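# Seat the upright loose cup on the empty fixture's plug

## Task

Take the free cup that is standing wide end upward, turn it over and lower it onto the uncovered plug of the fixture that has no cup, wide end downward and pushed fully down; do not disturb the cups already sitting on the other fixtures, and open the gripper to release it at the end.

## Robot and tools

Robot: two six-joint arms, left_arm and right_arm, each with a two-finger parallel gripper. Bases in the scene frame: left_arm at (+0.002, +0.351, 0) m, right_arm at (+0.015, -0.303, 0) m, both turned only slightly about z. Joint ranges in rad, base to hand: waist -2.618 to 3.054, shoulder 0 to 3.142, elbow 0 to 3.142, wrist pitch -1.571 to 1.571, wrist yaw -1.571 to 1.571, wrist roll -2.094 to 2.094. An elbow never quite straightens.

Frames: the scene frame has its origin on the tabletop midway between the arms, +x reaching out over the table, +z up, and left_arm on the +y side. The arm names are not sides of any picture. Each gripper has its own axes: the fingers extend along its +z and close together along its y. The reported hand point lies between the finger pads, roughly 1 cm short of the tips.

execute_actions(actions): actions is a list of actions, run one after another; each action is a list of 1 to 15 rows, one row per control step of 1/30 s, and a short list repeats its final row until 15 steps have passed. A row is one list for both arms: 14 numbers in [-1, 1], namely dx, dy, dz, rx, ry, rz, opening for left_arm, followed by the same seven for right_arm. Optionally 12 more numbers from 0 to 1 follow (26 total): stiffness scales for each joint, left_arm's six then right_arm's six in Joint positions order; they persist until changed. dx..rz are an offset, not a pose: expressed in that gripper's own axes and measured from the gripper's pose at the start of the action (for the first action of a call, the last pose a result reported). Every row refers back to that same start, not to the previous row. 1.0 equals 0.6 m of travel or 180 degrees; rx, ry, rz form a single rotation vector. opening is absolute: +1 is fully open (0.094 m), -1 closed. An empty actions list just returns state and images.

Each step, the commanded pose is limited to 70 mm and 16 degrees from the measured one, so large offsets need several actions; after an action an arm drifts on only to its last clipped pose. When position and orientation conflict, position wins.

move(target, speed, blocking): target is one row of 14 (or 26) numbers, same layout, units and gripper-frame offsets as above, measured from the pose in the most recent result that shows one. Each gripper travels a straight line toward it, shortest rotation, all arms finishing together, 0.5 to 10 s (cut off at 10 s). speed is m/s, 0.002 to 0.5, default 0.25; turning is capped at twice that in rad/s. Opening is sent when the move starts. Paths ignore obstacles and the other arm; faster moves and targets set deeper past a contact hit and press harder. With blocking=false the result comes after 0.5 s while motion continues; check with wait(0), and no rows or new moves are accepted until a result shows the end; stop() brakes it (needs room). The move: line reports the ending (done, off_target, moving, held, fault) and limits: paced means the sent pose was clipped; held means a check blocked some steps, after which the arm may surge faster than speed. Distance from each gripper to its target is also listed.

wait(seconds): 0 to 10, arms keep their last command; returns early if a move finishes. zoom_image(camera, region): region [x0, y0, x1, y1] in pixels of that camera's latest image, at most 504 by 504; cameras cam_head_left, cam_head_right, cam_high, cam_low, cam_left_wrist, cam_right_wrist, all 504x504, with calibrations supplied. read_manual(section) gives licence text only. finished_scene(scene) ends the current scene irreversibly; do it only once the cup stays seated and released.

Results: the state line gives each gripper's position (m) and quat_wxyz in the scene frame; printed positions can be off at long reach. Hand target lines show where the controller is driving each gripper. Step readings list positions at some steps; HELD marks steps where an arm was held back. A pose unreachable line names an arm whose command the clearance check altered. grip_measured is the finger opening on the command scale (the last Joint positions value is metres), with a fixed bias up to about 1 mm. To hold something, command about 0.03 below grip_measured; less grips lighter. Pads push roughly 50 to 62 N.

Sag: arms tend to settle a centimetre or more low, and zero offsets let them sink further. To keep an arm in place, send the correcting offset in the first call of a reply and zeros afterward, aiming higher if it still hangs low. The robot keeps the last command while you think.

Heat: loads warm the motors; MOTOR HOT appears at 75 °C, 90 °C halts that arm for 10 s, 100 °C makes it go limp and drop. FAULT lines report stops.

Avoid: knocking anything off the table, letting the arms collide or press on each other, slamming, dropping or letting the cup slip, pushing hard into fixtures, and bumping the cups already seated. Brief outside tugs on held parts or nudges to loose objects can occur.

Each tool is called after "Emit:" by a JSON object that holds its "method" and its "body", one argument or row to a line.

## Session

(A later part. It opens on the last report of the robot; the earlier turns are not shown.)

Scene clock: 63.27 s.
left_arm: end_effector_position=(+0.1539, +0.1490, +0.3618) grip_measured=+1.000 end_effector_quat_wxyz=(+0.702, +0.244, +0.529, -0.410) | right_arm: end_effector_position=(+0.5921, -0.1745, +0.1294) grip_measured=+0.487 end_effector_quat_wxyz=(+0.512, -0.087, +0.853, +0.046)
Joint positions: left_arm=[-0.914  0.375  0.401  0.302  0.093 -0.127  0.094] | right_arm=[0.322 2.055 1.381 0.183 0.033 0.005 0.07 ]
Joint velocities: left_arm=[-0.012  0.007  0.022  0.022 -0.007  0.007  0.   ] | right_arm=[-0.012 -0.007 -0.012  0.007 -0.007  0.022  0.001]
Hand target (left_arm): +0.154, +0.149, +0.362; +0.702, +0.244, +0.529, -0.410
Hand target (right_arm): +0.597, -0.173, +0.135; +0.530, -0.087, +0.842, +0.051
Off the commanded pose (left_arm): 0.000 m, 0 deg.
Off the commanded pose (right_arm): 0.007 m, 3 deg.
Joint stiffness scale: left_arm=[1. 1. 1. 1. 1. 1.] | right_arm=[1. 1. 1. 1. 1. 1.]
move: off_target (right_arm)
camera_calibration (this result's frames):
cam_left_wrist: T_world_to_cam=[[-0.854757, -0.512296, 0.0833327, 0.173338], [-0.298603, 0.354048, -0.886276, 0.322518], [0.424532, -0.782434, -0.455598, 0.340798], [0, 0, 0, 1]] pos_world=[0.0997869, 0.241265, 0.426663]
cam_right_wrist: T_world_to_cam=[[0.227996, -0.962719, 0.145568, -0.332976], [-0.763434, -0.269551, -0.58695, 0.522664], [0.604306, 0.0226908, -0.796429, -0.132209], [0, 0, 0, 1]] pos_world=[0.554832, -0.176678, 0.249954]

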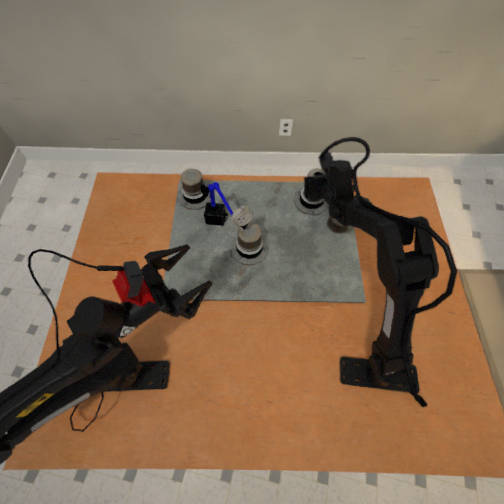

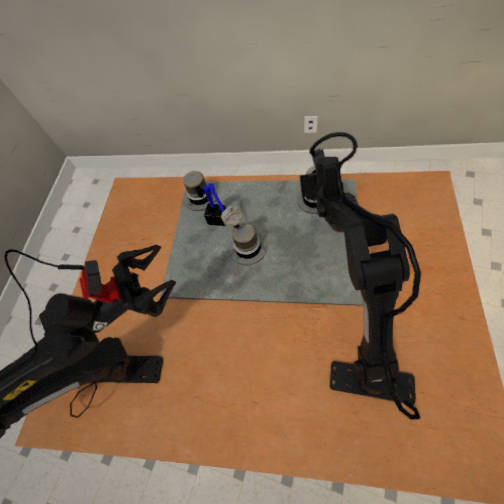

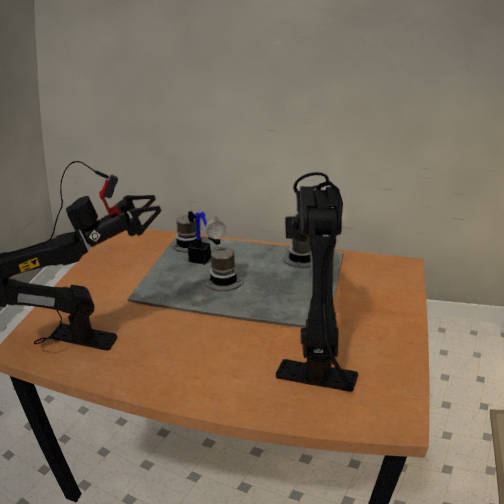

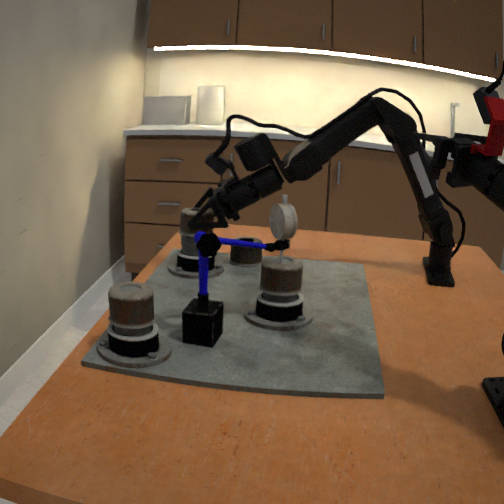

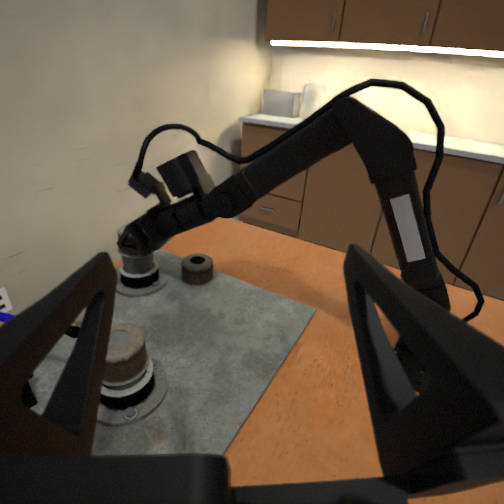

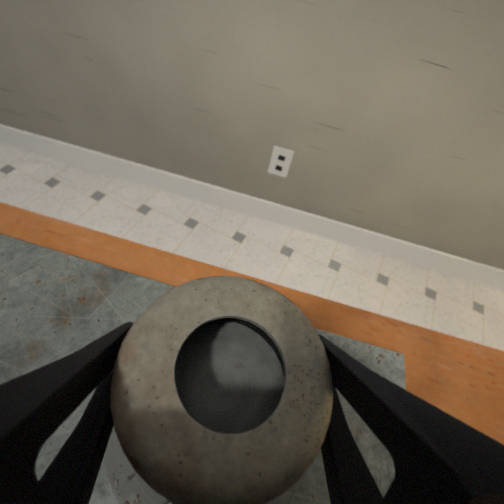

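It's on.

Emit:
{"method": "move", "body": {
  "target": [0,0,0,0,0,0,1,0.042,-0.004,0.028,0,-0.01,0,0.44],
  "speed": 0.03
}}

Emit:
{"method": "move", "body": {
  "target": [0,0,0,0,0,0,1,0,0,0,0,0,0,1]
}}

Emit:
{"method": "move", "body": {
  "target": [0,0,0,0,0,0,1,-0.05,0,-0.15,0,0,0,1]
}}

Emit:
{"method": "zoom_image", "body": {
  "camera": "cam_low",
  "region": [140,160,280,300]
}}

Scene clock: 65.33 s.
left_arm: end_effector_position=(+0.1539, +0.1490, +0.3618) grip_measured=+1.000 end_effector_quat_wxyz=(+0.702, +0.244, +0.529, -0.410) | right_arm: end_effector_position=(+0.5936, -0.1733, +0.1229) grip_measured=+0.483 end_effector_quat_wxyz=(+0.536, -0.090, +0.838, +0.048)
Joint positions: left_arm=[-0.914  0.375  0.401  0.302  0.093 -0.127  0.094] | right_arm=[ 0.322  2.072  1.325  0.312  0.029 -0.005  0.07 ]
Joint velocities: left_arm=[ 0.007 -0.007 -0.007 -0.007  0.051  0.007  0.   ] | right_arm=[-0.007  0.012 -0.017  0.037 -0.022  0.037 -0.001]
Hand target (left_arm): +0.154, +0.149, +0.362; +0.702, +0.244, +0.529, -0.410
Hand target (right_arm): +0.594, -0.177, +0.100; +0.525, -0.086, +0.845, +0.047
Off the commanded pose (left_arm): 0.000 m, 0 deg.
Off the commanded pose (right_arm): 0.024 m, 1 deg.
Joint stiffness scale: left_arm=[1. 1. 1. 1. 1. 1.] | right_arm=[1. 1. 1. 1. 1. 1.]
move: off_target (right_arm)
camera_calibration (this result's frames):
cam_left_wrist: T_world_to_cam=[[-0.854757, -0.512296, 0.0833327, 0.173338], [-0.298603, 0.354048, -0.886276, 0.322518], [0.424532, -0.782434, -0.455598, 0.340798], [0, 0, 0, 1]] pos_world=[0.0997869, 0.241265, 0.426663]
cam_right_wrist: T_world_to_cam=[[0.22798, -0.961635, 0.152586, -0.331896], [-0.727582, -0.272396, -0.629623, 0.50377], [0.647032, 0.0325226, -0.761769, -0.166225], [0, 0, 0, 1]] pos_world=[0.549752, -0.176532, 0.241203]

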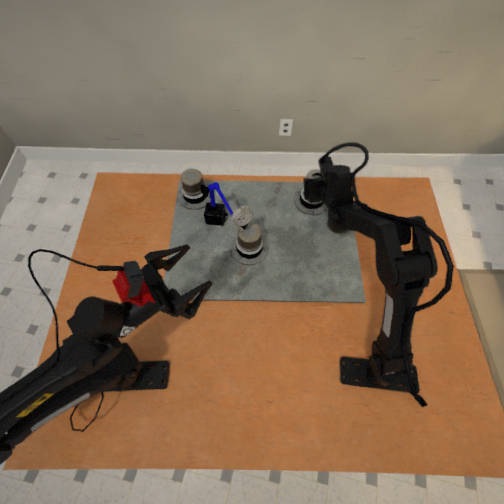

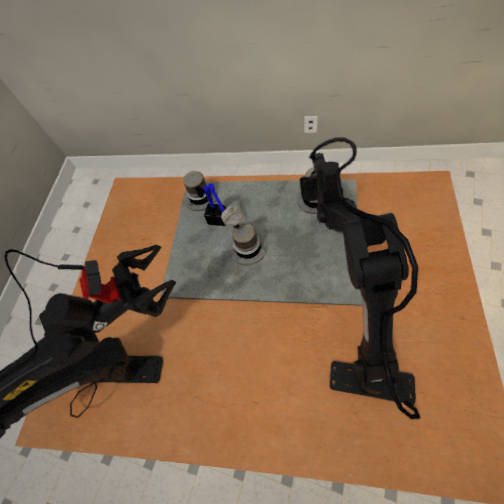

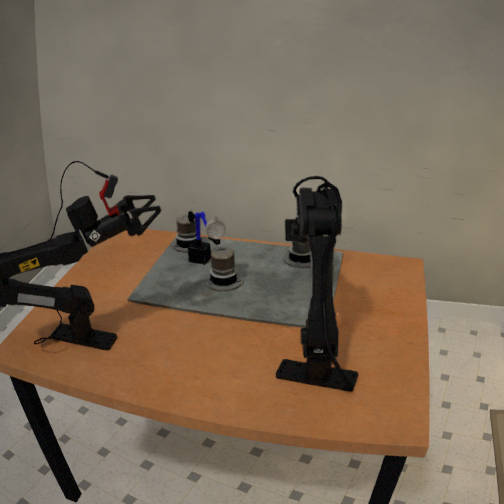

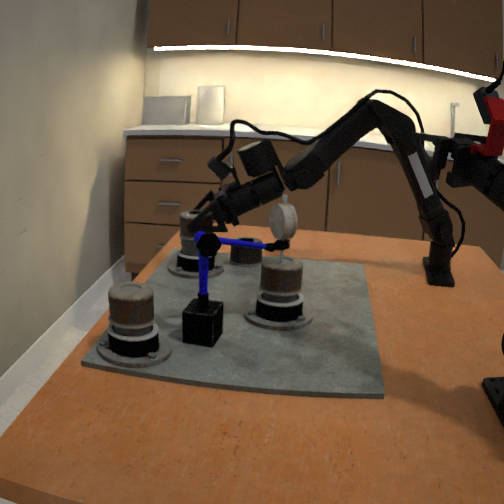

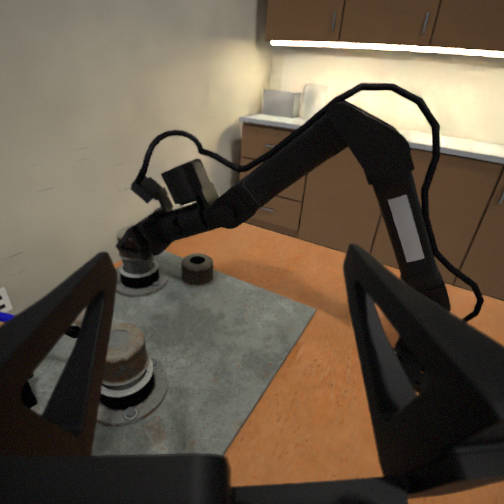

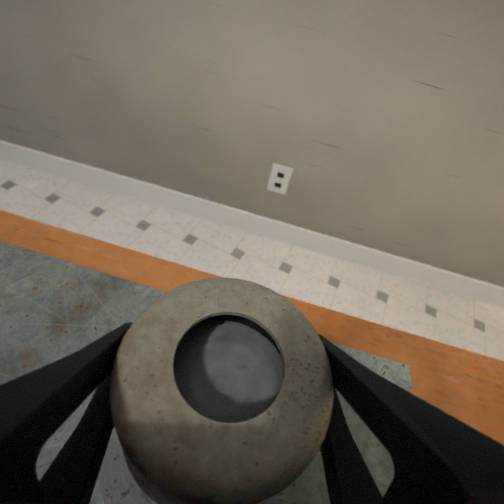

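Scene clock: 65.83 s.
left_arm: end_effector_position=(+0.1539, +0.1490, +0.3618) grip_measured=+1.000 end_effector_quat_wxyz=(+0.702, +0.244, +0.529, -0.410) | right_arm: end_effector_position=(+0.5939, -0.1732, +0.1235) grip_measured=+1.000 end_effector_quat_wxyz=(+0.537, -0.090, +0.838, +0.048)
Joint positions: left_arm=[-0.914  0.375  0.401  0.302  0.093 -0.127  0.094] | right_arm=[ 0.322  2.072  1.325  0.315  0.029 -0.005  0.094]
Joint velocities: left_arm=[-0.007 -0.002  0.007 -0.007  0.037  0.022  0.   ] | right_arm=[ 0.007 -0.002 -0.012 -0.007 -0.022 -0.007  0.   ]
Hand target (left_arm): +0.154, +0.149, +0.362; +0.702, +0.244, +0.529, -0.410
Hand target (right_arm): +0.594, -0.173, +0.123; +0.536, -0.090, +0.838, +0.048
Off the commanded pose (left_arm): 0.000 m, 0 deg.
Off the commanded pose (right_arm): 0.001 m, 0 deg.
Joint stiffness scale: left_arm=[1. 1. 1. 1. 1. 1.] | right_arm=[1. 1. 1. 1. 1. 1.]
move: done
camera_calibration (this result's frames):
cam_left_wrist: T_world_to_cam=[[-0.854757, -0.512296, 0.0833327, 0.173338], [-0.298603, 0.354048, -0.886276, 0.322518], [0.424532, -0.782434, -0.455598, 0.340798], [0, 0, 0, 1]] pos_world=[0.0997869, 0.241265, 0.426663]
cam_right_wrist: T_world_to_cam=[[0.227727, -0.961639, 0.152941, -0.331883], [-0.725855, -0.272347, -0.631634, 0.503596], [0.649057, 0.032827, -0.760031, -0.167309], [0, 0, 0, 1]] pos_world=[0.54971, -0.176507, 0.241687]

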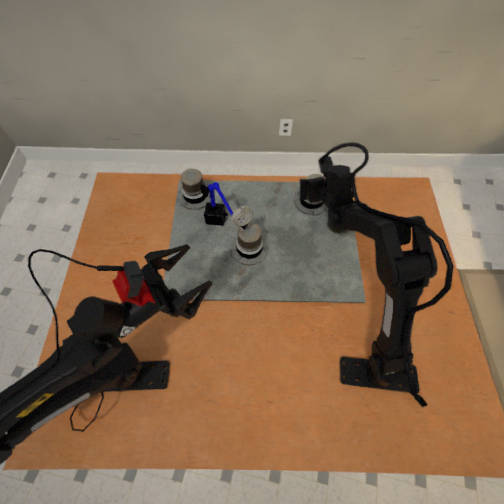

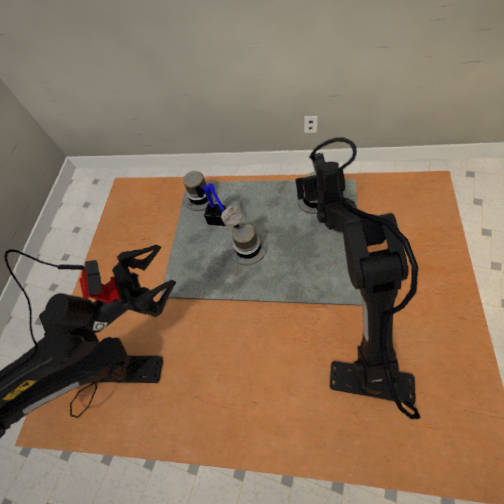

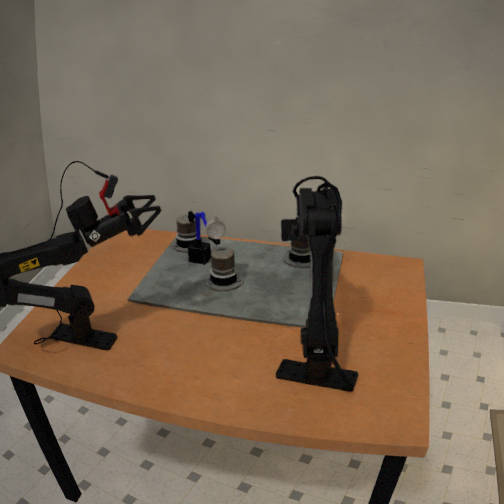

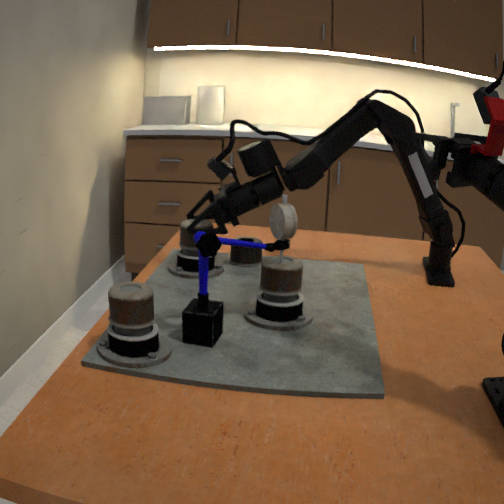

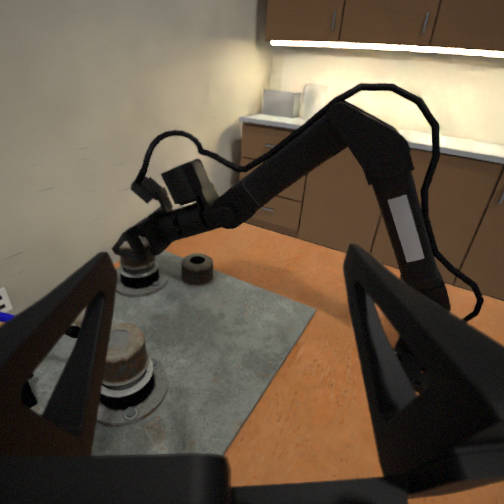

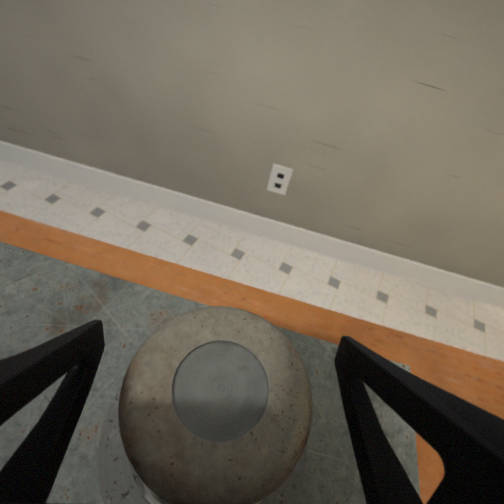

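Scene clock: 66.93 s.
left_arm: end_effector_position=(+0.1539, +0.1490, +0.3618) grip_measured=+1.000 end_effector_quat_wxyz=(+0.702, +0.244, +0.529, -0.410) | right_arm: end_effector_position=(+0.5320, -0.1876, +0.1998) grip_measured=+1.000 end_effector_quat_wxyz=(+0.552, -0.089, +0.827, +0.050)
Joint positions: left_arm=[-0.914  0.375  0.401  0.302  0.093 -0.127  0.094] | right_arm=[ 0.322  1.731  1.153  0.183  0.029 -0.005  0.094]
Joint velocities: left_arm=[ 0.002 -0.002  0.002 -0.007  0.066  0.037  0.   ] | right_arm=[-0.007 -0.012  0.007 -0.037 -0.022  0.022  0.   ]
Hand target (left_arm): +0.154, +0.149, +0.362; +0.702, +0.244, +0.529, -0.410
Hand target (right_arm): +0.526, -0.187, +0.188; +0.537, -0.090, +0.837, +0.048
Off the commanded pose (left_arm): 0.000 m, 0 deg.
Off the commanded pose (right_arm): 0.013 m, 2 deg.
Joint stiffness scale: left_arm=[1. 1. 1. 1. 1. 1.] | right_arm=[1. 1. 1. 1. 1. 1.]
move: off_target (right_arm)
camera_calibration (this result's frames):
cam_left_wrist: T_world_to_cam=[[-0.854757, -0.512296, 0.0833327, 0.173338], [-0.298603, 0.354048, -0.886276, 0.322518], [0.424532, -0.782434, -0.455598, 0.340798], [0, 0, 0, 1]] pos_world=[0.0997869, 0.241265, 0.426663]
cam_right_wrist: T_world_to_cam=[[0.222212, -0.962917, 0.15301, -0.340574], [-0.702579, -0.266952, -0.659636, 0.497221], [0.676022, 0.039077, -0.735845, -0.0867098], [0, 0, 0, 1]] pos_world=[0.483634, -0.191822, 0.316291]

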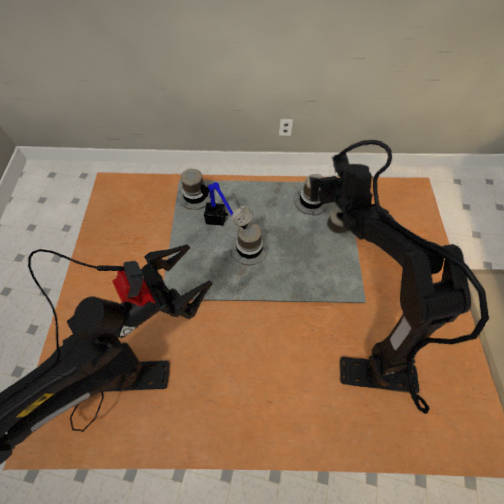

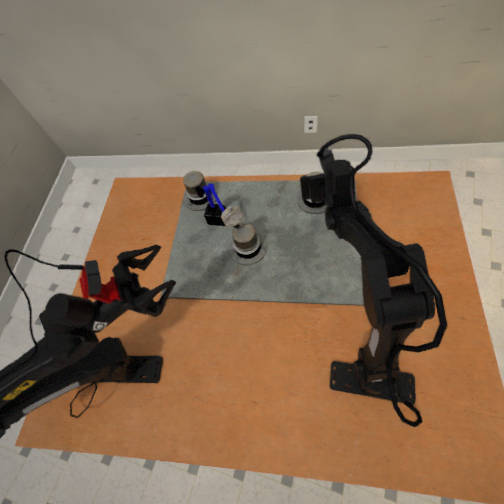

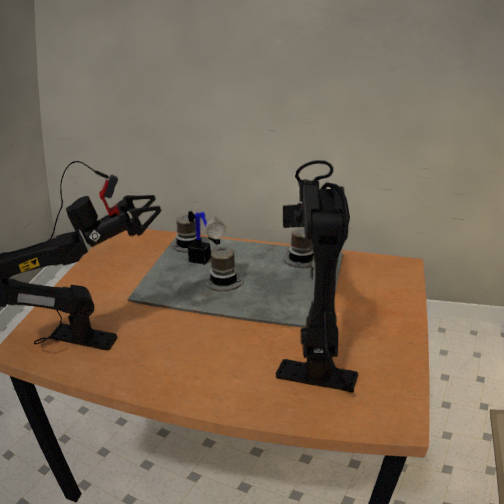

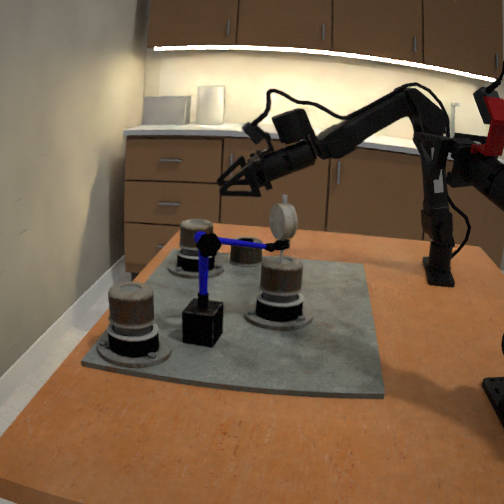

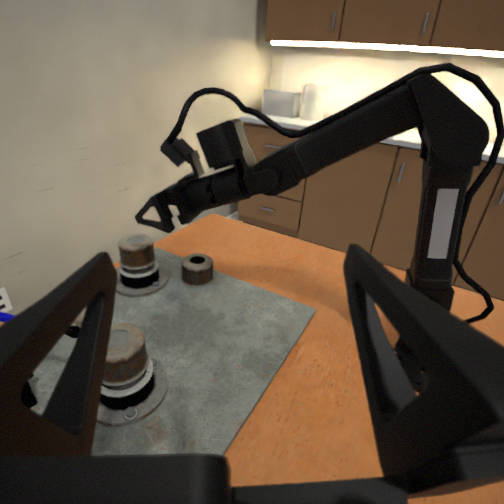

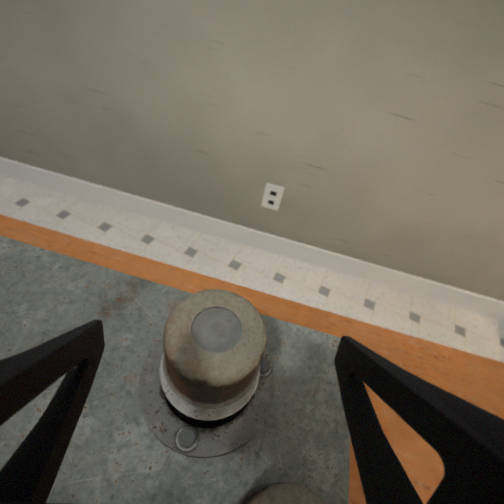

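Region (140, 160, 280, 300) of cam_low's 504x504 image, scaled by 3.600, with more detail than that image has.

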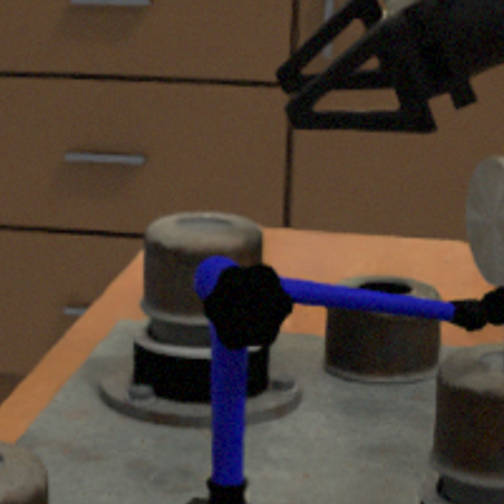

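Emit:
{"method": "finished_scene", "body": {
  "scene": 1
}}

The scene is finished: the task was done.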